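# Put the mat flat inside the standing pet tent

## Task

Get the mat lying flat on the pet tent's floor, inside the tent. At the end the tent must be standing upright with its floor corners resting on the tabletop. Dropping the mat into place is allowed. Nothing may depend on the robot holding it there at the finish. Release everything and move the grippers away before ending.

## Robot and tools

Robot: two arms, left_arm and right_arm, each ending in a two-finger parallel gripper. The names are labels only and do not match the sides of any image. Base poses in the scene frame: left_arm at (-0.030, +0.227, 0) m with quat_wxyz (+1.000, 0, 0, -0.028); right_arm at (-0.023, -0.265, 0) m with quat_wxyz (+0.999, 0, 0, -0.035).

Frame: a single scene frame is used everywhere. Its origin sits on the tabletop midway between the arms. +x runs out over the table, +z is up, and left_arm is on the +y side. Each gripper's fingers point along its own +z axis and close along its own y axis. end_effector_position is the spot between the finger pads, roughly 1 cm short of the fingertips. Reported hand positions can be somewhat wrong, more so at long reach. Arms tend to settle a centimetre or more from the command, usually below it.

execute_actions(actions): a list of actions, each a table of at most 15 rows. Each row is one 1/30 s control step; if fewer than 15 rows are given, the last row is repeated to fill 15. Every row holds 16 numbers, even when one arm is idle: left_arm x, y, z, qw, qx, qy, qz, opening, then the same eight for right_arm. x, y, z are an absolute target position in metres for that gripper, and the quaternion (w first) is its absolute target orientation, both in the scene frame. Opening runs from -1 (closed) to +1 (fully open, 0.094 m). An action is rejected for both arms if any target lies over 0.6 m from that gripper's current position along any of its own axes; if the first action fails this against the latest reported state, or any action is malformed, nothing in the call runs. Per step the controller clips the command to within 70 mm and 16 degrees of the measured pose, so distant targets take several actions; after an action the arm stops at its last clipped pose. To hold an orientation, repeat one fixed quaternion rather than copying the drifting reported one. An empty list just returns state and images.

move(target, speed, blocking): target is one 16-number row as above (absolute poses per arm in the scene frame, plus openings). Both grippers travel in straight lines and arrive together, over 0.5 to 10 s; longer paths are cut off at 10 s. speed is the top path speed in m/s, 0.002 to 0.5, default 0.25; rotation is capped at twice that in rad/s. Openings are sent at the start. Moves do not avoid obstacles or the other arm; grippers lag, wander, and can overshoot speed, especially with a nearly straight arm. Faster contact and targets set deeper past a surface press harder. With blocking=false the call returns after 0.5 s while motion continues; other moves and execute_actions are refused until a result shows it ended, so use wait or stop. The result adds a "move:" line giving the ending (done, off_target, moving, held, fault) and active limits (paced = pose was clipped; held = a check blocked steps, after which the arm may jump fast), plus each gripper's distance from its target. If only one arm is named, the other finished fine.

wait(seconds): 0 to 10 s, arms keep their last command; returns early if a running move ends. stop(): brakes a running move; needs stopping room; fingers keep moving. zoom_image(camera, region): enlarges [x0, y0, x1, y1] pixels (max 504x504) of the latest image from cam_head_left, cam_head_right, cam_high, cam_low (896x504 each), cam_left_wrist or cam_right_wrist (504x504). read_manual(section) only returns licence text. finished_scene(scene): ends the current scene (give its number) and reports success; it is irreversible, and the goal must hold afterwards.

Results: a state line "left_arm: … | right_arm: …" with each gripper's position and quaternion; "Hand target" lines show where the controller is currently steering; grip_measured is the measured finger opening on the command scale (the last Joint positions value gives it in metres, each gripper possibly off by about 1 mm); "pose unreachable" means the clearance check altered or blocked that arm's command; FAULT lines report arm stops; joint torques are offset, scaled and noisy. Camera calibrations come with each result when they change.

Gripping: to hold something, command an opening below grip_measured, about 0.03 below for a firm grip, less for a gentle one. Pad force tops out around 50 to 62 N and is lower on very thin items (under about 2 mm), such as cloth.

Joint ranges (rad): waist -2.618 to 3.054, shoulder 0 to 3.142, elbow 0 to 3.142, wrist pitch -1.571 to 1.571, wrist yaw -1.571 to 1.571, wrist roll -2.094 to 2.094. Elbows stop just before full extension.

Cautions: never let the arms collide or push on each other. Do not knock or place rigid objects off the table (cloth is exempt). Avoid drops, slips, slamming and hard pushes. A loose object may occasionally be nudged by an outside force. For an arm meant to stay still, resend its exact last reported pose and desired opening every call. Holding loads heats motors: MOTOR HOT appears at 75 °C, 90 °C pauses that arm for 10 s, and at 100 °C the arm goes limp and falls. Less robot time, smoother motion and lower effort are preferable.

Each tool is called after "Call:" by a JSON object that holds its "api" and its "payload".

## Session

I'll start by looking at the scene.

Call:
{"api": "execute_actions", "payload": {"actions": []}}

Scene clock: 0.00 s.
left_arm: end_effector_position=(+0.3517, +0.2135, +0.4038) grip_measured=+1.000 end_effector_quat_wxyz=(+0.707, +0.008, +0.707, -0.013) | right_arm: end_effector_position=(+0.3579, -0.2859, +0.4081) grip_measured=+1.000 end_effector_quat_wxyz=(+0.707, +0.019, +0.707, -0.025)
Joint positions: left_arm=[ 0.009  1.045  1.033  0.012 -0.017 -0.006  0.094] | right_arm=[ 0.014  1.049  1.052 -0.003  0.006 -0.008  0.094]
Joint velocities: left_arm=[ 0.007  0.017 -0.017 -0.022  0.022  0.007  0.   ] | right_arm=[ 0.002 -0.007  0.017 -0.007  0.051 -0.022  0.   ]
Joint torques (N m, as the arm reports them, + toward a larger angle): no reading
Hand target (left_arm): +0.350, +0.214, +0.404; +0.706, +0.008, +0.709, -0.013
Hand target (right_arm): +0.355, -0.286, +0.419; +0.716, +0.019, +0.697, -0.025

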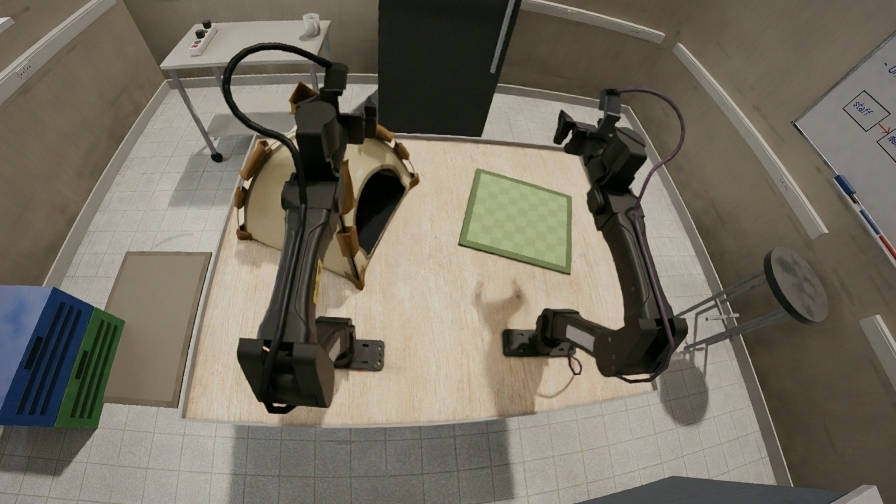

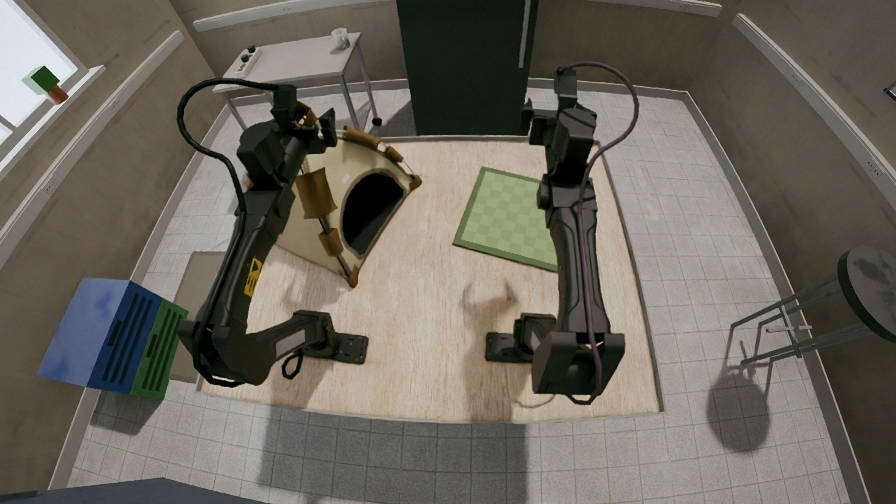

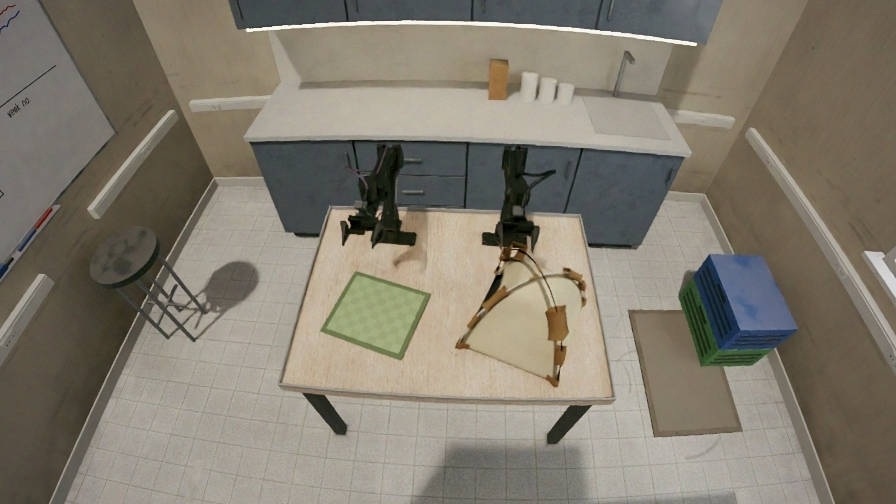

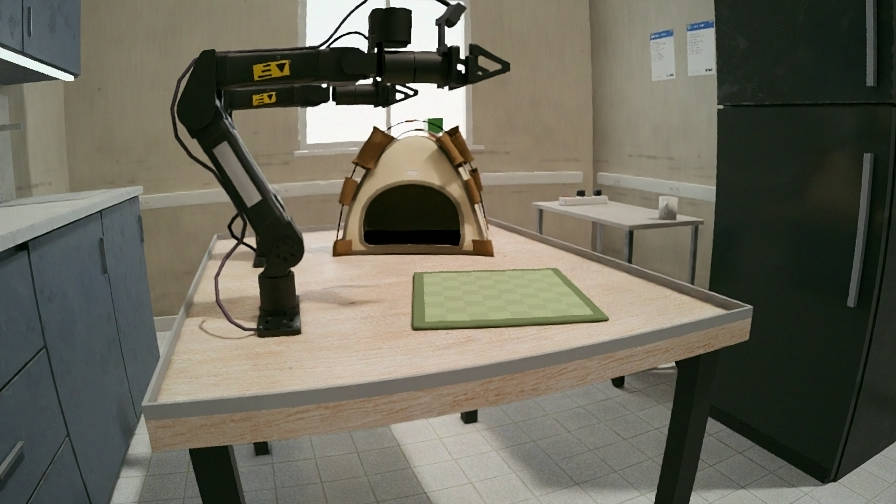

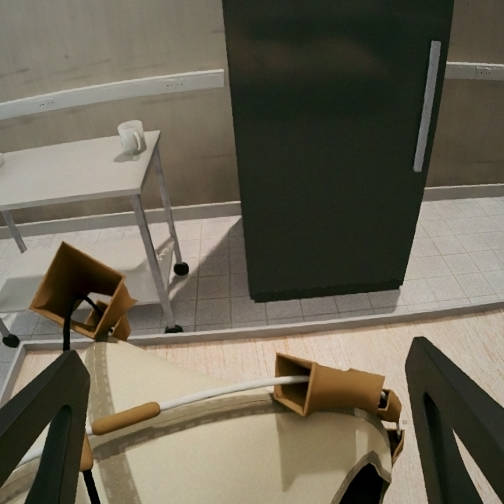

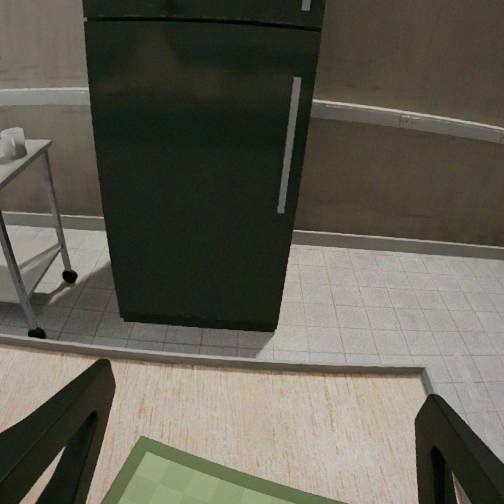

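Call:
{"api": "zoom_image", "payload": {"camera": "cam_low", "region": [310, 100, 630, 350]}}

Call:
{"api": "zoom_image", "payload": {"camera": "cam_high", "region": [270, 200, 630, 420]}}

Call:
{"api": "zoom_image", "payload": {"camera": "cam_head_left", "region": [220, 70, 600, 310]}}

Call:
{"api": "zoom_image", "payload": {"camera": "cam_head_right", "region": [230, 90, 610, 310]}}

Region (310, 100, 630, 350) of cam_low's 896x504 image, scaled by 1.575, with more detail than that image has; it fills the top 394 rows of this view, and the rest is white.

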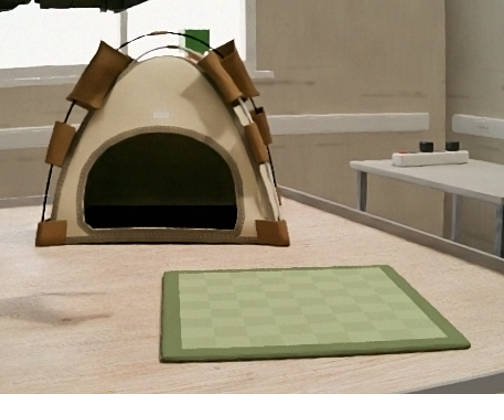

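Region (270, 200, 630, 420) of cam_high's 896x504 image, scaled by 1.400, with more detail than that image has.

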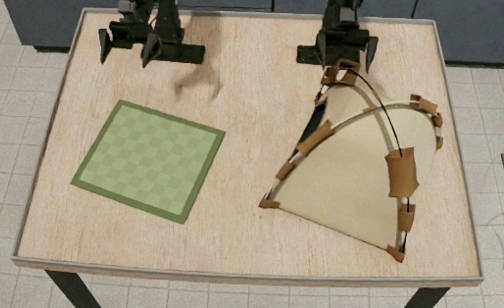

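Region (220, 70, 600, 310) of cam_head_left's 896x504 image, scaled by 1.326, with more detail than that image has; it fills the top 318 rows of this view, and the rest is white.

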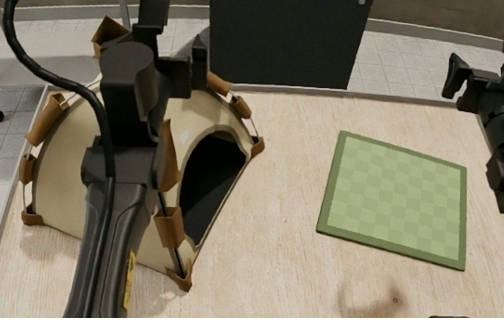

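Region (230, 90, 610, 310) of cam_head_right's 896x504 image, scaled by 1.326, with more detail than that image has; it fills the top 292 rows of this view, and the rest is white.

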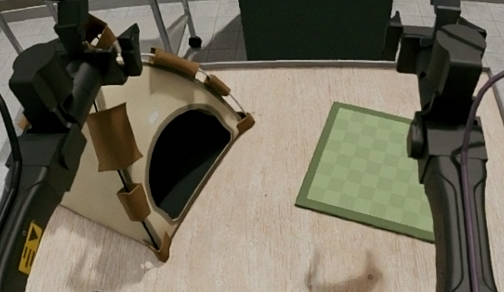

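Call:
{"api": "zoom_image", "payload": {"camera": "cam_low", "region": [400, 255, 520, 340]}}

Call:
{"api": "zoom_image", "payload": {"camera": "cam_low", "region": [325, 170, 505, 270]}}

Call:
{"api": "zoom_image", "payload": {"camera": "cam_head_right", "region": [310, 140, 450, 300]}}

Region (400, 255, 520, 340) of cam_low's 896x504 image, scaled by 4.200, with more detail than that image has; it fills the top 357 rows of this view, and the rest is white.

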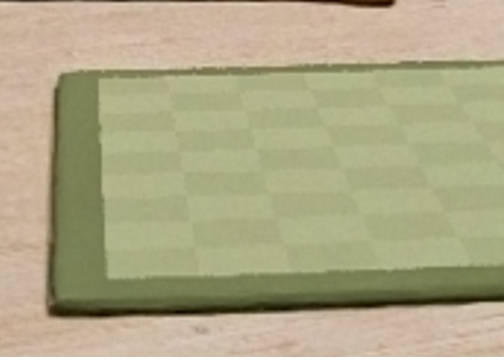

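Region (325, 170, 505, 270) of cam_low's 896x504 image, scaled by 2.800, with more detail than that image has.

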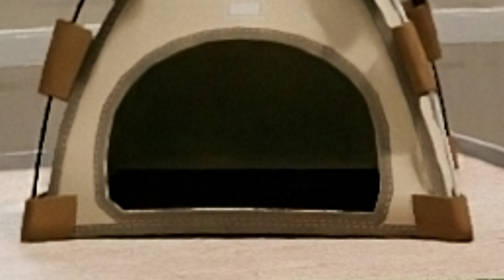

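Region (310, 140, 450, 300) of cam_head_right's 896x504 image, scaled by 3.150, with more detail than that image has; it fills the left 441 columns of this view, and the rest is white.

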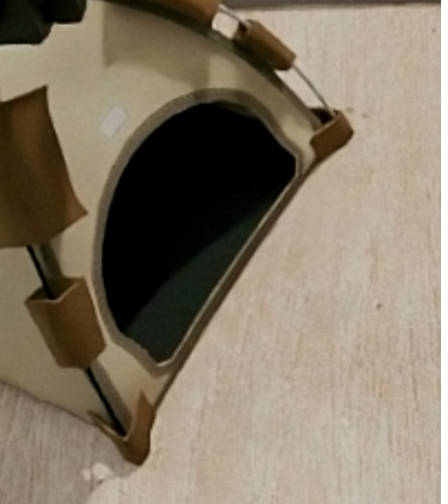

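Call:
{"api": "move", "payload": {"target": [0.3517,0.2135,0.4038,0.707,0.008,0.707,-0.013,1, 0.378,-0.296,0.06,0,-0.592,0.806,0,1], "speed": 0.35}}

Scene clock: 102.07 s.
left_arm: end_effector_position=(+0.3517, +0.2135, +0.4038) grip_measured=+1.000 end_effector_quat_wxyz=(+0.707, +0.008, +0.707, -0.013) | right_arm: end_effector_position=(+0.3745, -0.2994, +0.0499) grip_measured=+1.000 end_effector_quat_wxyz=(-0.004, -0.590, +0.807, +0.004)
Joint positions: left_arm=[ 0.009  1.045  1.033  0.012 -0.017 -0.006  0.094] | right_arm=[-0.02   2.105  1.675 -1.152 -0.001 -1.354  0.094]
Joint velocities: left_arm=[ 0.002 -0.017 -0.007 -0.007 -0.051  0.051  0.   ] | right_arm=[-0.012 -0.022  0.007  0.007  0.022  0.037  0.   ]
Joint torques (N m, as the arm reports them, + toward a larger angle): left_arm=[ 0.01 -3.17  7.56  2.11 -0.02  0.  ] | right_arm=[ 0.86 -9.94  7.64  0.07 -0.03 -0.08]
Hand target (left_arm): +0.352, +0.213, +0.404; +0.707, +0.008, +0.707, -0.013
Hand target (right_arm): +0.378, -0.296, +0.059; +0.001, -0.598, +0.802, +0.001
Off the commanded pose (left_arm): 0.000 m, 0 deg.
Off the commanded pose (right_arm): 0.011 m, 1 deg.
move: off_target (right_arm)
camera_calibration (this result's frames):
cam_right_wrist: T_world_to_cam=[[0.969877, -0.224773, -0.0938897, -0.422674], [-0.13246, -0.810113, 0.571114, -0.181893], [-0.204433, -0.541474, -0.815484, 0.0589183], [0, 0, 0, 1]] pos_world=[0.397893, -0.210457, 0.112244]

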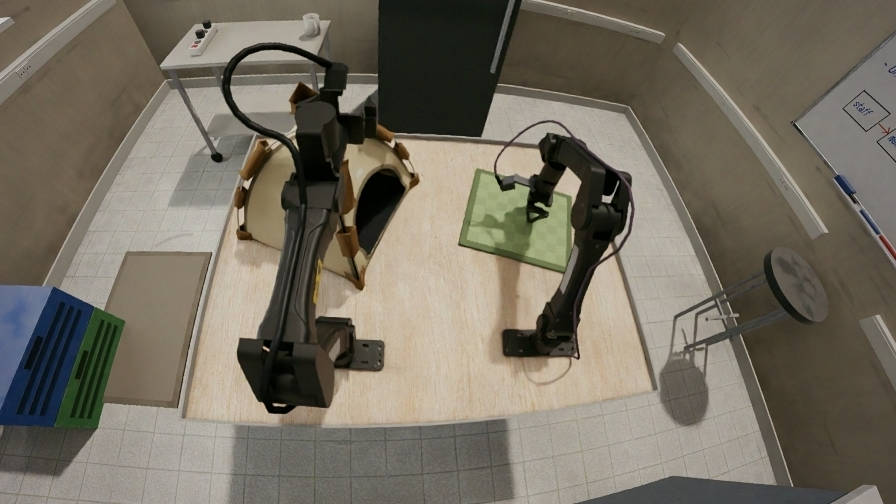

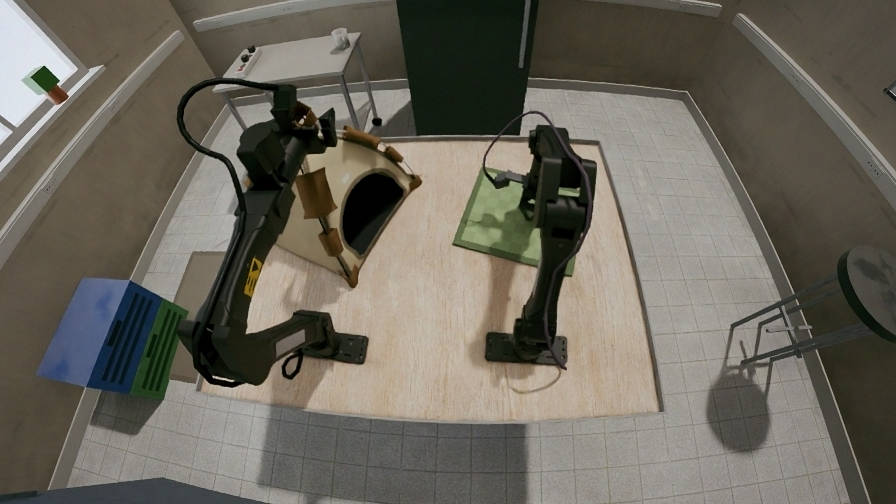

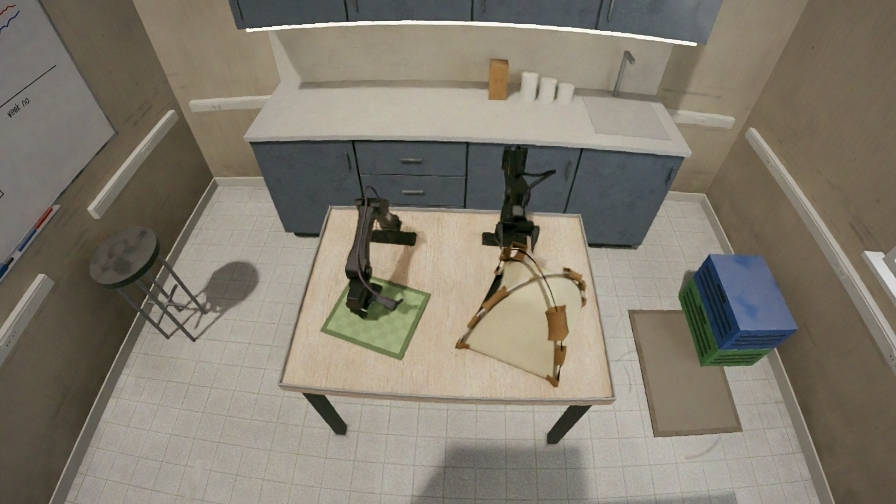

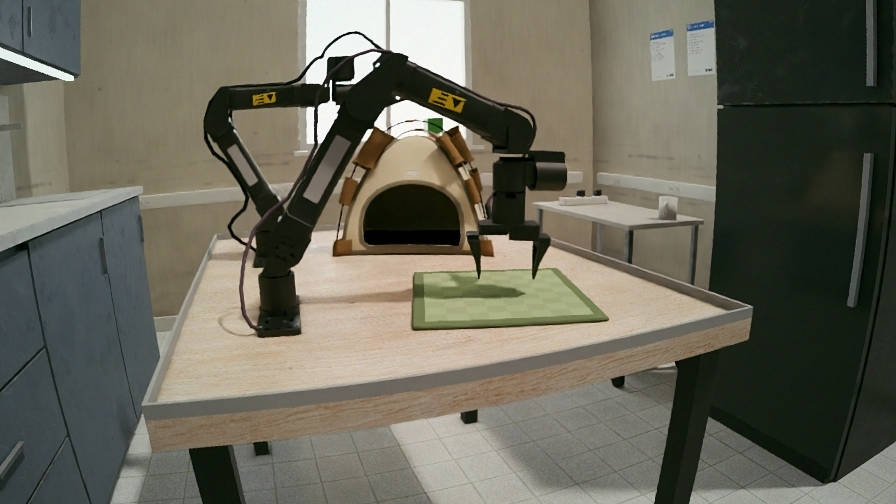

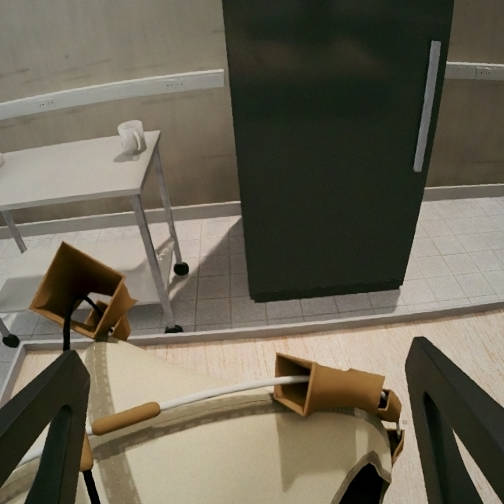

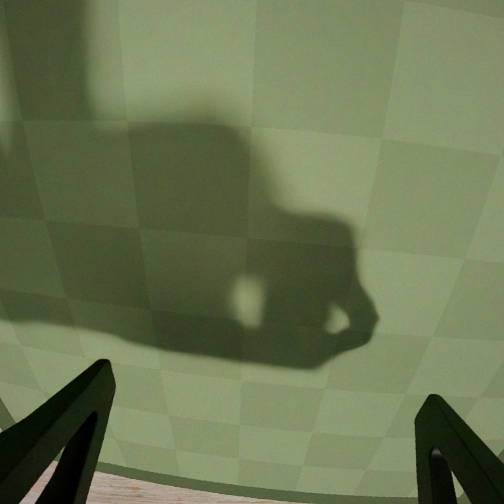

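Call:
{"api": "move", "payload": {"target": [0.3517,0.2135,0.4038,0.707,0.008,0.707,-0.013,1, 0.378,-0.296,0.018,0,-0.592,0.806,0,1], "speed": 0.06}}

Scene clock: 106.07 s.
left_arm: end_effector_position=(+0.3517, +0.2135, +0.4038) grip_measured=+1.000 end_effector_quat_wxyz=(+0.707, +0.008, +0.707, -0.013) | right_arm: end_effector_position=(+0.3780, -0.3007, +0.0221) grip_measured=+1.000 end_effector_quat_wxyz=(-0.002, -0.591, +0.807, -0.001)
Joint positions: left_arm=[ 0.009  1.045  1.033  0.012 -0.017 -0.006  0.094] | right_arm=[-0.02   2.137  1.611 -1.047  0.004 -1.355  0.094]
Joint velocities: left_arm=[ 0.007 -0.002 -0.002 -0.007 -0.037 -0.051  0.   ] | right_arm=[ 0.002 -0.027  0.007  0.051 -0.022  0.037  0.   ]
Joint torques (N m, as the arm reports them, + toward a larger angle): left_arm=[ 0.08 -3.21  7.53  2.1  -0.04 -0.01] | right_arm=[ 0.7  -9.91  3.96  0.51 -0.04  0.08]
Hand target (left_arm): +0.352, +0.213, +0.404; +0.707, +0.008, +0.707, -0.013
Hand target (right_arm): +0.378, -0.296, +0.018; -0.000, -0.592, +0.806, +0.000
Off the commanded pose (left_arm): 0.000 m, 0 deg.
Off the commanded pose (right_arm): 0.006 m, 0 deg.
move: done
camera_calibration (this result's frames):
cam_right_wrist: T_world_to_cam=[[0.970795, -0.224515, -0.0845603, -0.429465], [-0.136567, -0.806938, 0.574631, -0.164069], [-0.197248, -0.5463, -0.814033, 0.0320772], [0, 0, 0, 1]] pos_world=[0.400843, -0.211291, 0.0840754]

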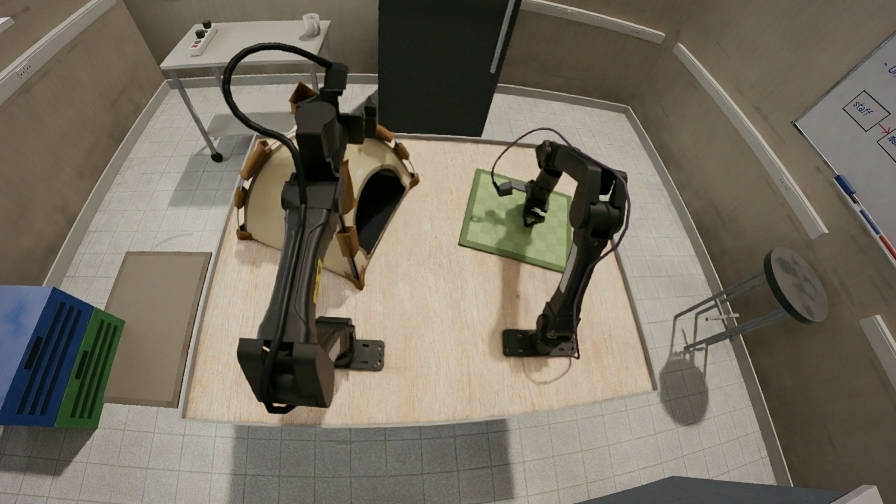

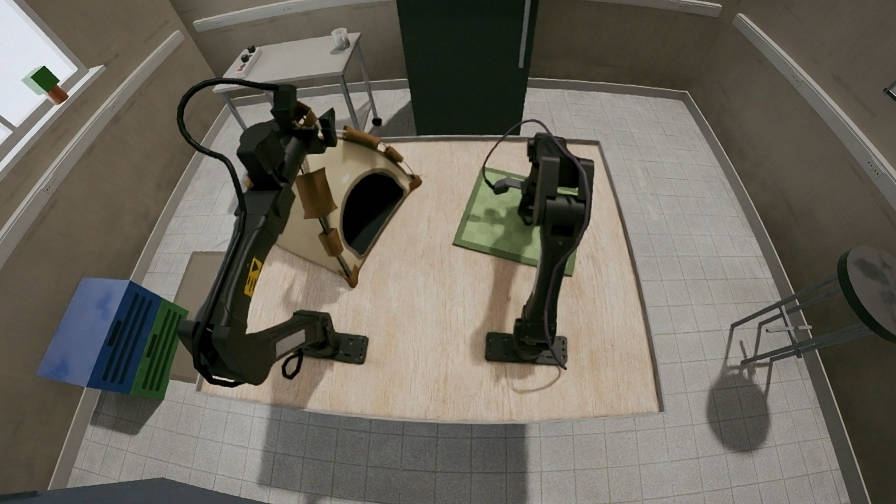

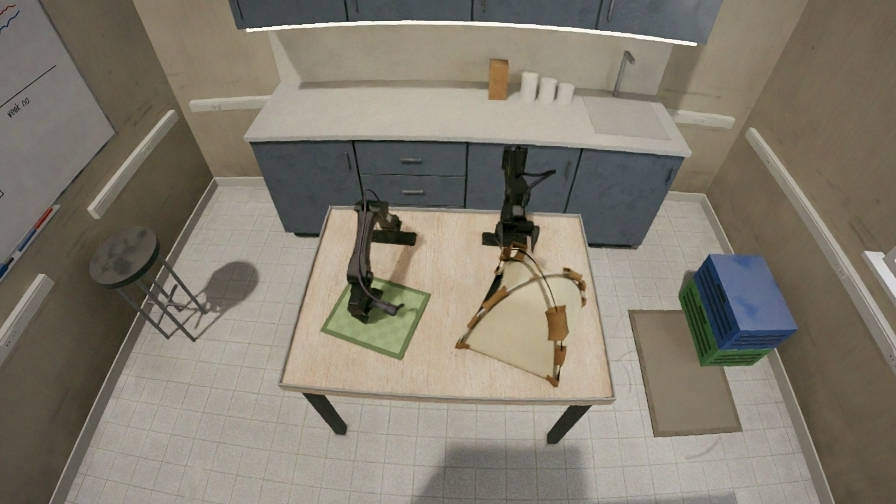

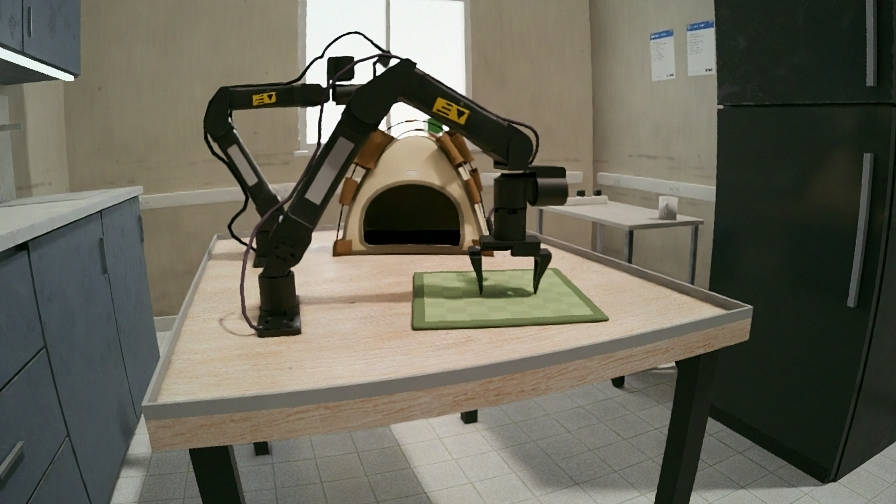

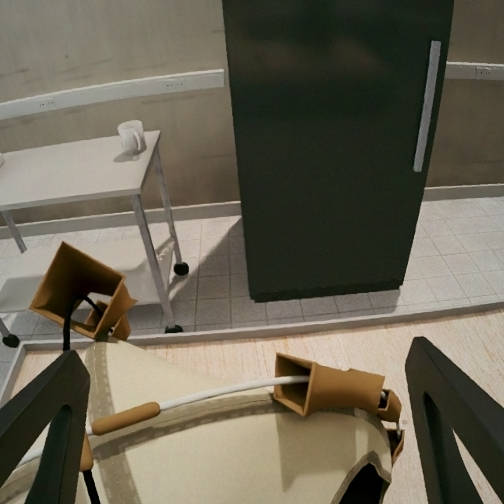

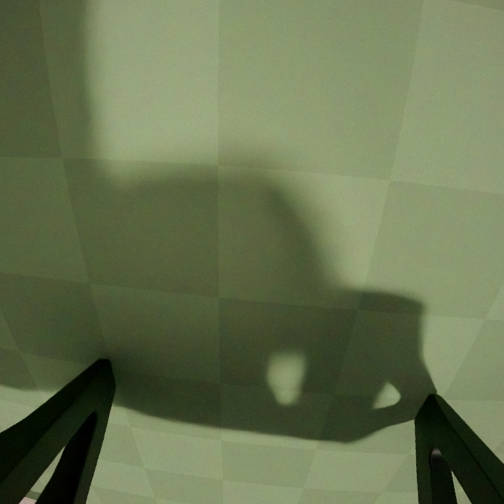

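Call:
{"api": "execute_actions", "payload": {"actions": [[[0.3517,0.2135,0.4038,0.707,0.008,0.707,-0.013,1, 0.378,-0.296,0.014,0,-0.592,0.806,0,1],[0.3517,0.2135,0.4038,0.707,0.008,0.707,-0.013,1, 0.378,-0.296,0.012,0,-0.592,0.806,0,1],[0.3517,0.2135,0.4038,0.707,0.008,0.707,-0.013,1, 0.378,-0.296,0.010,0,-0.592,0.806,0,1],[0.3517,0.2135,0.4038,0.707,0.008,0.707,-0.013,1, 0.378,-0.296,0.010,0,-0.592,0.806,0,1],[0.3517,0.2135,0.4038,0.707,0.008,0.707,-0.013,1, 0.378,-0.296,0.010,0,-0.592,0.806,0,1],[0.3517,0.2135,0.4038,0.707,0.008,0.707,-0.013,1, 0.378,-0.296,0.010,0,-0.592,0.806,0,1],[0.3517,0.2135,0.4038,0.707,0.008,0.707,-0.013,1, 0.378,-0.296,0.010,0,-0.592,0.806,0,0.95],[0.3517,0.2135,0.4038,0.707,0.008,0.707,-0.013,1, 0.378,-0.296,0.010,0,-0.592,0.806,0,0.9],[0.3517,0.2135,0.4038,0.707,0.008,0.707,-0.013,1, 0.378,-0.296,0.010,0,-0.592,0.806,0,0.85],[0.3517,0.2135,0.4038,0.707,0.008,0.707,-0.013,1, 0.378,-0.296,0.010,0,-0.592,0.806,0,0.8],[0.3517,0.2135,0.4038,0.707,0.008,0.707,-0.013,1, 0.378,-0.296,0.010,0,-0.592,0.806,0,0.75],[0.3517,0.2135,0.4038,0.707,0.008,0.707,-0.013,1, 0.378,-0.296,0.010,0,-0.592,0.806,0,0.7],[0.3517,0.2135,0.4038,0.707,0.008,0.707,-0.013,1, 0.378,-0.296,0.010,0,-0.592,0.806,0,0.65],[0.3517,0.2135,0.4038,0.707,0.008,0.707,-0.013,1, 0.378,-0.296,0.010,0,-0.592,0.806,0,0.6],[0.3517,0.2135,0.4038,0.707,0.008,0.707,-0.013,1, 0.378,-0.296,0.010,0,-0.592,0.806,0,0.55]],[[0.3517,0.2135,0.4038,0.707,0.008,0.707,-0.013,1, 0.378,-0.296,0.010,0,-0.592,0.806,0,0.5],[0.3517,0.2135,0.4038,0.707,0.008,0.707,-0.013,1, 0.378,-0.296,0.010,0,-0.592,0.806,0,0.45],[0.3517,0.2135,0.4038,0.707,0.008,0.707,-0.013,1, 0.378,-0.296,0.010,0,-0.592,0.806,0,0.4],[0.3517,0.2135,0.4038,0.707,0.008,0.707,-0.013,1, 0.378,-0.296,0.010,0,-0.592,0.806,0,0.35],[0.3517,0.2135,0.4038,0.707,0.008,0.707,-0.013,1, 0.378,-0.296,0.010,0,-0.592,0.806,0,0.3],[0.3517,0.2135,0.4038,0.707,0.008,0.707,-0.013,1, 0.378,-0.296,0.010,0,-0.592,0.806,0,0.25],[0.3517,0.2135,0.4038,0.707,0.008,0.707,-0.013,1, 0.378,-0.296,0.010,0,-0.592,0.806,0,0.2],[0.3517,0.2135,0.4038,0.707,0.008,0.707,-0.013,1, 0.378,-0.296,0.010,0,-0.592,0.806,0,0.15],[0.3517,0.2135,0.4038,0.707,0.008,0.707,-0.013,1, 0.378,-0.296,0.010,0,-0.592,0.806,0,0.1],[0.3517,0.2135,0.4038,0.707,0.008,0.707,-0.013,1, 0.378,-0.296,0.010,0,-0.592,0.806,0,0.05],[0.3517,0.2135,0.4038,0.707,0.008,0.707,-0.013,1, 0.378,-0.296,0.010,0,-0.592,0.806,0,0.0]]]}}

Scene clock: 124.63 s.
left_arm: end_effector_position=(+0.3517, +0.2135, +0.4038) grip_measured=+1.000 end_effector_quat_wxyz=(+0.707, +0.008, +0.707, -0.013) | right_arm: end_effector_position=(+0.3811, -0.3012, +0.0201) grip_measured=+0.002 end_effector_quat_wxyz=(+0.003, -0.591, +0.807, -0.006)
Joint positions: left_arm=[ 0.009  1.045  1.033  0.012 -0.017 -0.006  0.094] | right_arm=[-0.02   2.137  1.603 -1.024  0.005 -1.354  0.047]
Joint velocities: left_arm=[ 0.012  0.017  0.002  0.022 -0.037 -0.007  0.   ] | right_arm=[-0.002  0.007 -0.012  0.007 -0.007  0.007 -0.   ]
Joint torques (N m, as the arm reports them, + toward a larger angle): left_arm=[ 0.16 -3.21  7.55  2.11 -0.02  0.  ] | right_arm=[ 0.72 -8.96  3.2   0.6  -0.07  0.07]
Hand target (left_arm): +0.352, +0.213, +0.404; +0.707, +0.008, +0.707, -0.013
Hand target (right_arm): +0.378, -0.296, +0.010; -0.000, -0.592, +0.806, +0.000
Off the commanded pose (left_arm): 0.000 m, 0 deg.
Off the commanded pose (right_arm): 0.012 m, 1 deg.
camera_calibration (this result's frames):
cam_right_wrist: T_world_to_cam=[[0.971839, -0.225115, -0.0696569, -0.433626], [-0.145319, -0.805237, 0.574871, -0.15915], [-0.185502, -0.548559, -0.815274, 0.0256907], [0, 0, 0, 1]] pos_world=[0.403052, -0.211676, 0.0822304]

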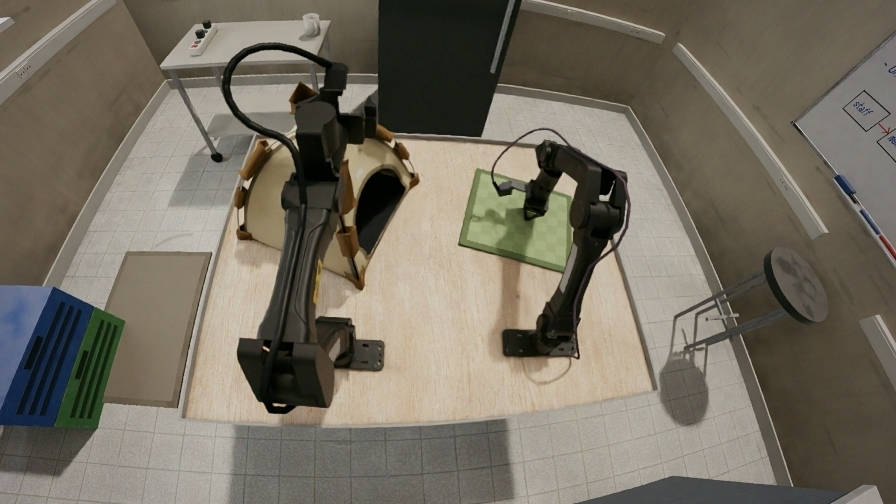

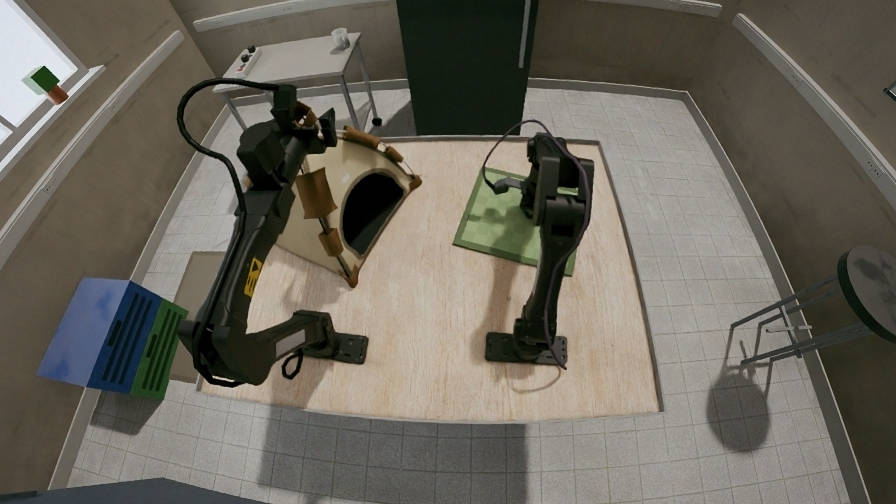

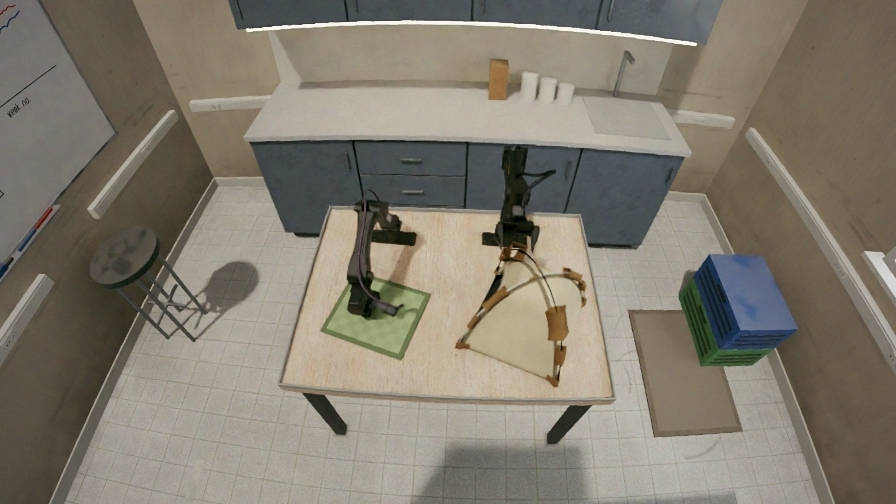

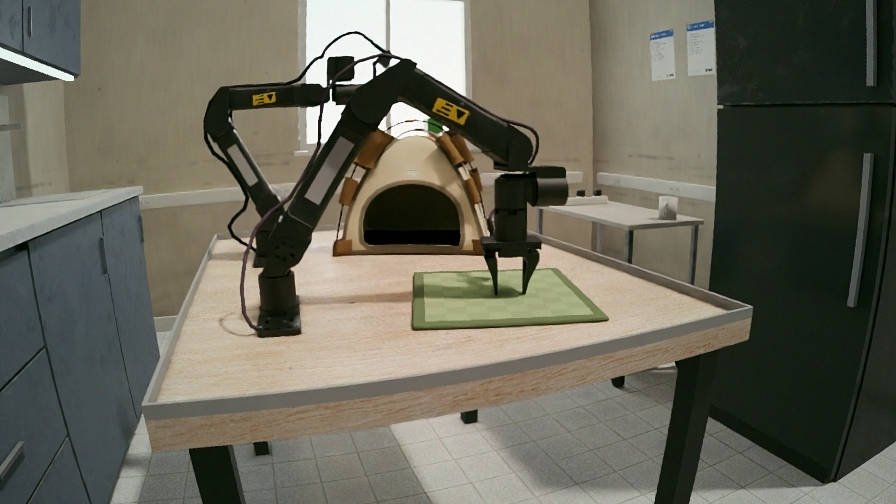

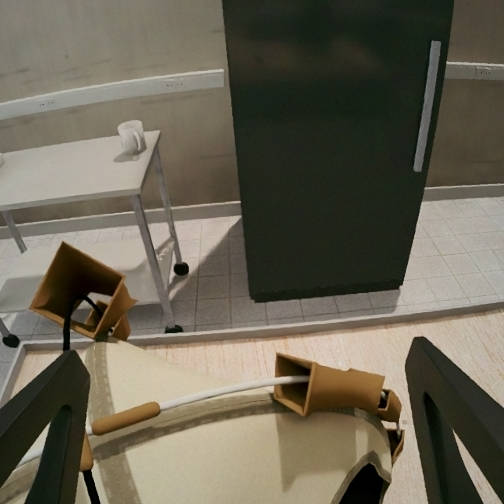

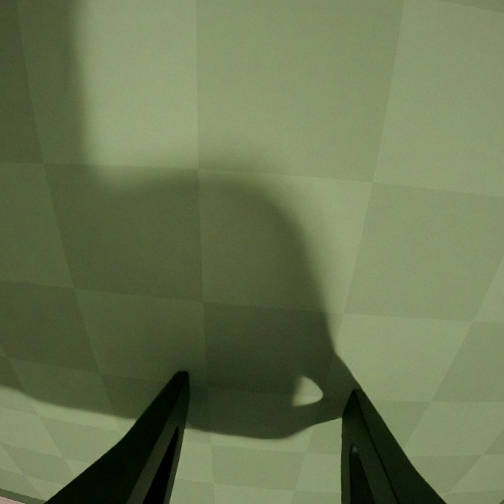

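Call:
{"api": "execute_actions", "payload": {"actions": [[[0.3517,0.2135,0.4038,0.707,0.008,0.707,-0.013,1, 0.378,-0.296,0.02,0,-0.592,0.806,0,1]],[[0.3517,0.2135,0.4038,0.707,0.008,0.707,-0.013,1, 0.378,-0.296,0.012,0,-0.592,0.806,0,1],[0.3517,0.2135,0.4038,0.707,0.008,0.707,-0.013,1, 0.378,-0.296,0.008,0,-0.592,0.806,0,1],[0.3517,0.2135,0.4038,0.707,0.008,0.707,-0.013,1, 0.378,-0.296,0.004,0,-0.592,0.806,0,1],[0.3517,0.2135,0.4038,0.707,0.008,0.707,-0.013,1, 0.378,-0.296,0.0,0,-0.592,0.806,0,1],[0.3517,0.2135,0.4038,0.707,0.008,0.707,-0.013,1, 0.378,-0.296,-0.004,0,-0.592,0.806,0,1],[0.3517,0.2135,0.4038,0.707,0.008,0.707,-0.013,1, 0.378,-0.296,-0.008,0,-0.592,0.806,0,1],[0.3517,0.2135,0.4038,0.707,0.008,0.707,-0.013,1, 0.378,-0.296,-0.012,0,-0.592,0.806,0,1],[0.3517,0.2135,0.4038,0.707,0.008,0.707,-0.013,1, 0.378,-0.296,-0.016,0,-0.592,0.806,0,1]],[[0.3517,0.2135,0.4038,0.707,0.008,0.707,-0.013,1, 0.378,-0.296,-0.016,0,-0.592,0.806,0,0.94],[0.3517,0.2135,0.4038,0.707,0.008,0.707,-0.013,1, 0.378,-0.296,-0.016,0,-0.592,0.806,0,0.88],[0.3517,0.2135,0.4038,0.707,0.008,0.707,-0.013,1, 0.378,-0.296,-0.016,0,-0.592,0.806,0,0.82],[0.3517,0.2135,0.4038,0.707,0.008,0.707,-0.013,1, 0.378,-0.296,-0.016,0,-0.592,0.806,0,0.76],[0.3517,0.2135,0.4038,0.707,0.008,0.707,-0.013,1, 0.378,-0.296,-0.016,0,-0.592,0.806,0,0.70],[0.3517,0.2135,0.4038,0.707,0.008,0.707,-0.013,1, 0.378,-0.296,-0.016,0,-0.592,0.806,0,0.64],[0.3517,0.2135,0.4038,0.707,0.008,0.707,-0.013,1, 0.378,-0.296,-0.016,0,-0.592,0.806,0,0.58],[0.3517,0.2135,0.4038,0.707,0.008,0.707,-0.013,1, 0.378,-0.296,-0.016,0,-0.592,0.806,0,0.52],[0.3517,0.2135,0.4038,0.707,0.008,0.707,-0.013,1, 0.378,-0.296,-0.016,0,-0.592,0.806,0,0.46],[0.3517,0.2135,0.4038,0.707,0.008,0.707,-0.013,1, 0.378,-0.296,-0.016,0,-0.592,0.806,0,0.40],[0.3517,0.2135,0.4038,0.707,0.008,0.707,-0.013,1, 0.378,-0.296,-0.016,0,-0.592,0.806,0,0.34],[0.3517,0.2135,0.4038,0.707,0.008,0.707,-0.013,1, 0.378,-0.296,-0.016,0,-0.592,0.806,0,0.30]]]}}

Scene clock: 153.33 s.
left_arm: end_effector_position=(+0.3517, +0.2135, +0.4038) grip_measured=+1.000 end_effector_quat_wxyz=(+0.707, +0.008, +0.707, -0.013) | right_arm: end_effector_position=(+0.3790, -0.3004, +0.0178) grip_measured=+0.303 end_effector_quat_wxyz=(+0.006, -0.591, +0.807, -0.007)
Joint positions: left_arm=[ 0.009  1.045  1.033  0.012 -0.017 -0.006  0.094] | right_arm=[-0.02   2.126  1.577 -1.003  0.002 -1.354  0.061]
Joint velocities: left_arm=[ 0.012 -0.002  0.007  0.007 -0.022  0.007  0.   ] | right_arm=[-0.007 -0.012 -0.017  0.066 -0.051  0.022  0.   ]
Joint torques (N m, as the arm reports them, + toward a larger angle): left_arm=[ 0.08 -3.25  7.58  2.1  -0.02  0.03] | right_arm=[ 0.69 -5.94  0.91  1.29 -0.02  0.07]
Hand target (left_arm): +0.352, +0.213, +0.404; +0.707, +0.008, +0.707, -0.013
Hand target (right_arm): +0.376, -0.296, -0.014; -0.001, -0.592, +0.806, +0.001
Off the commanded pose (left_arm): 0.000 m, 0 deg.
Off the commanded pose (right_arm): 0.034 m, 1 deg.
camera_calibration (this result's frames):
cam_right_wrist: T_world_to_cam=[[0.97223, -0.224865, -0.0648452, -0.431719], [-0.148503, -0.806927, 0.571678, -0.156674], [-0.180875, -0.546172, -0.817912, 0.0227987], [0, 0, 0, 1]] pos_world=[0.400587, -0.211051, 0.0802198]

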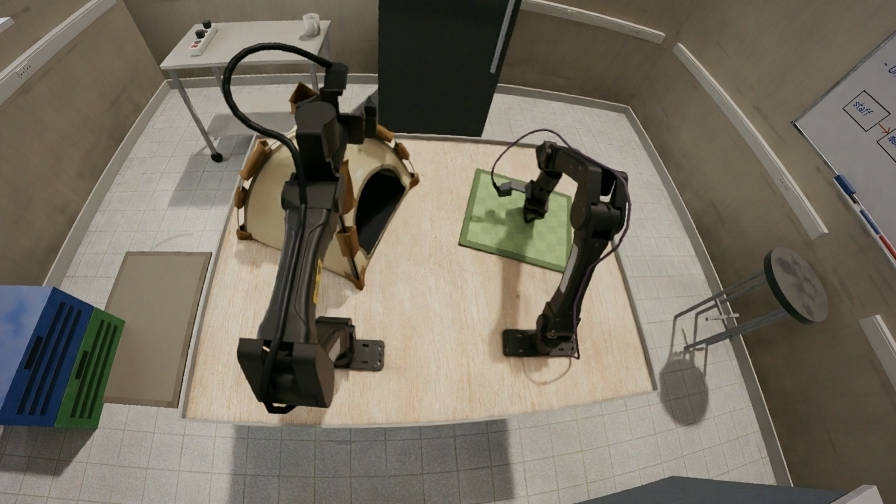

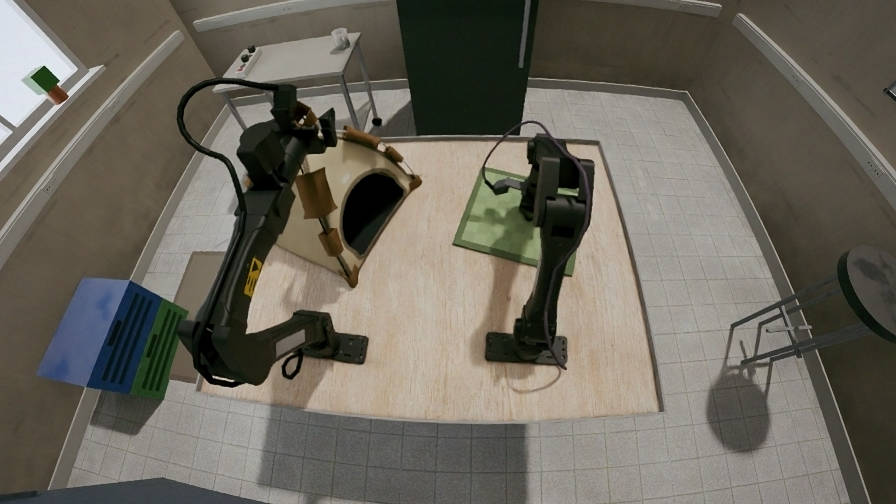

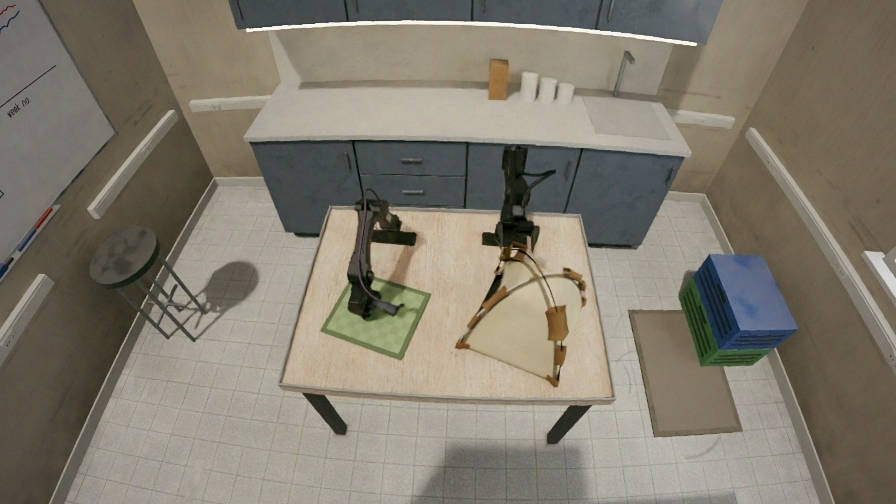

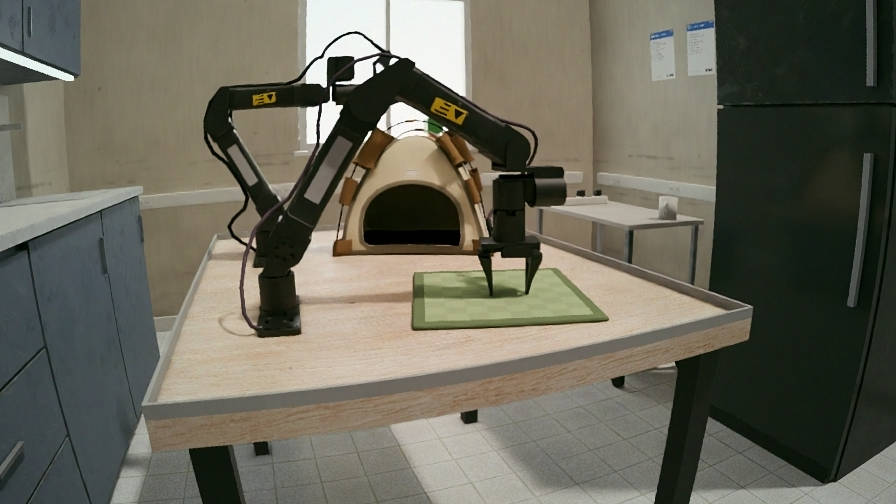

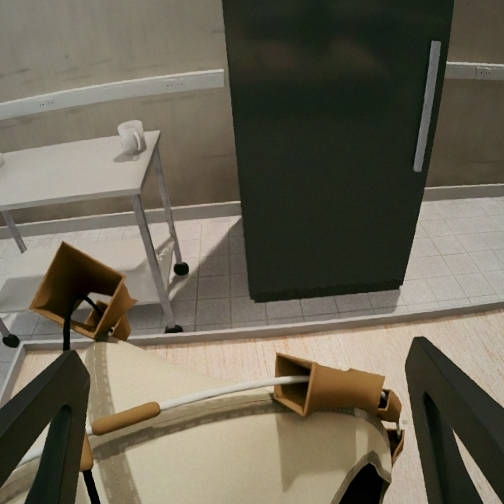

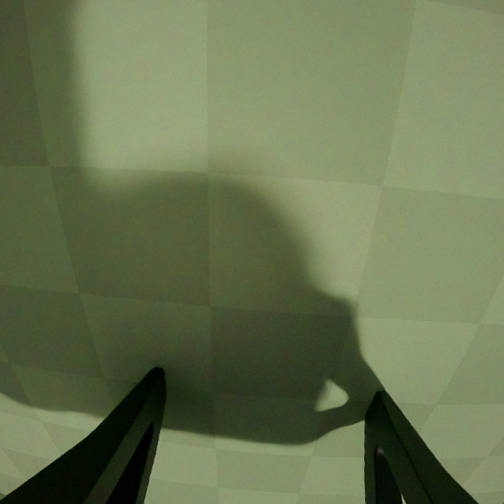

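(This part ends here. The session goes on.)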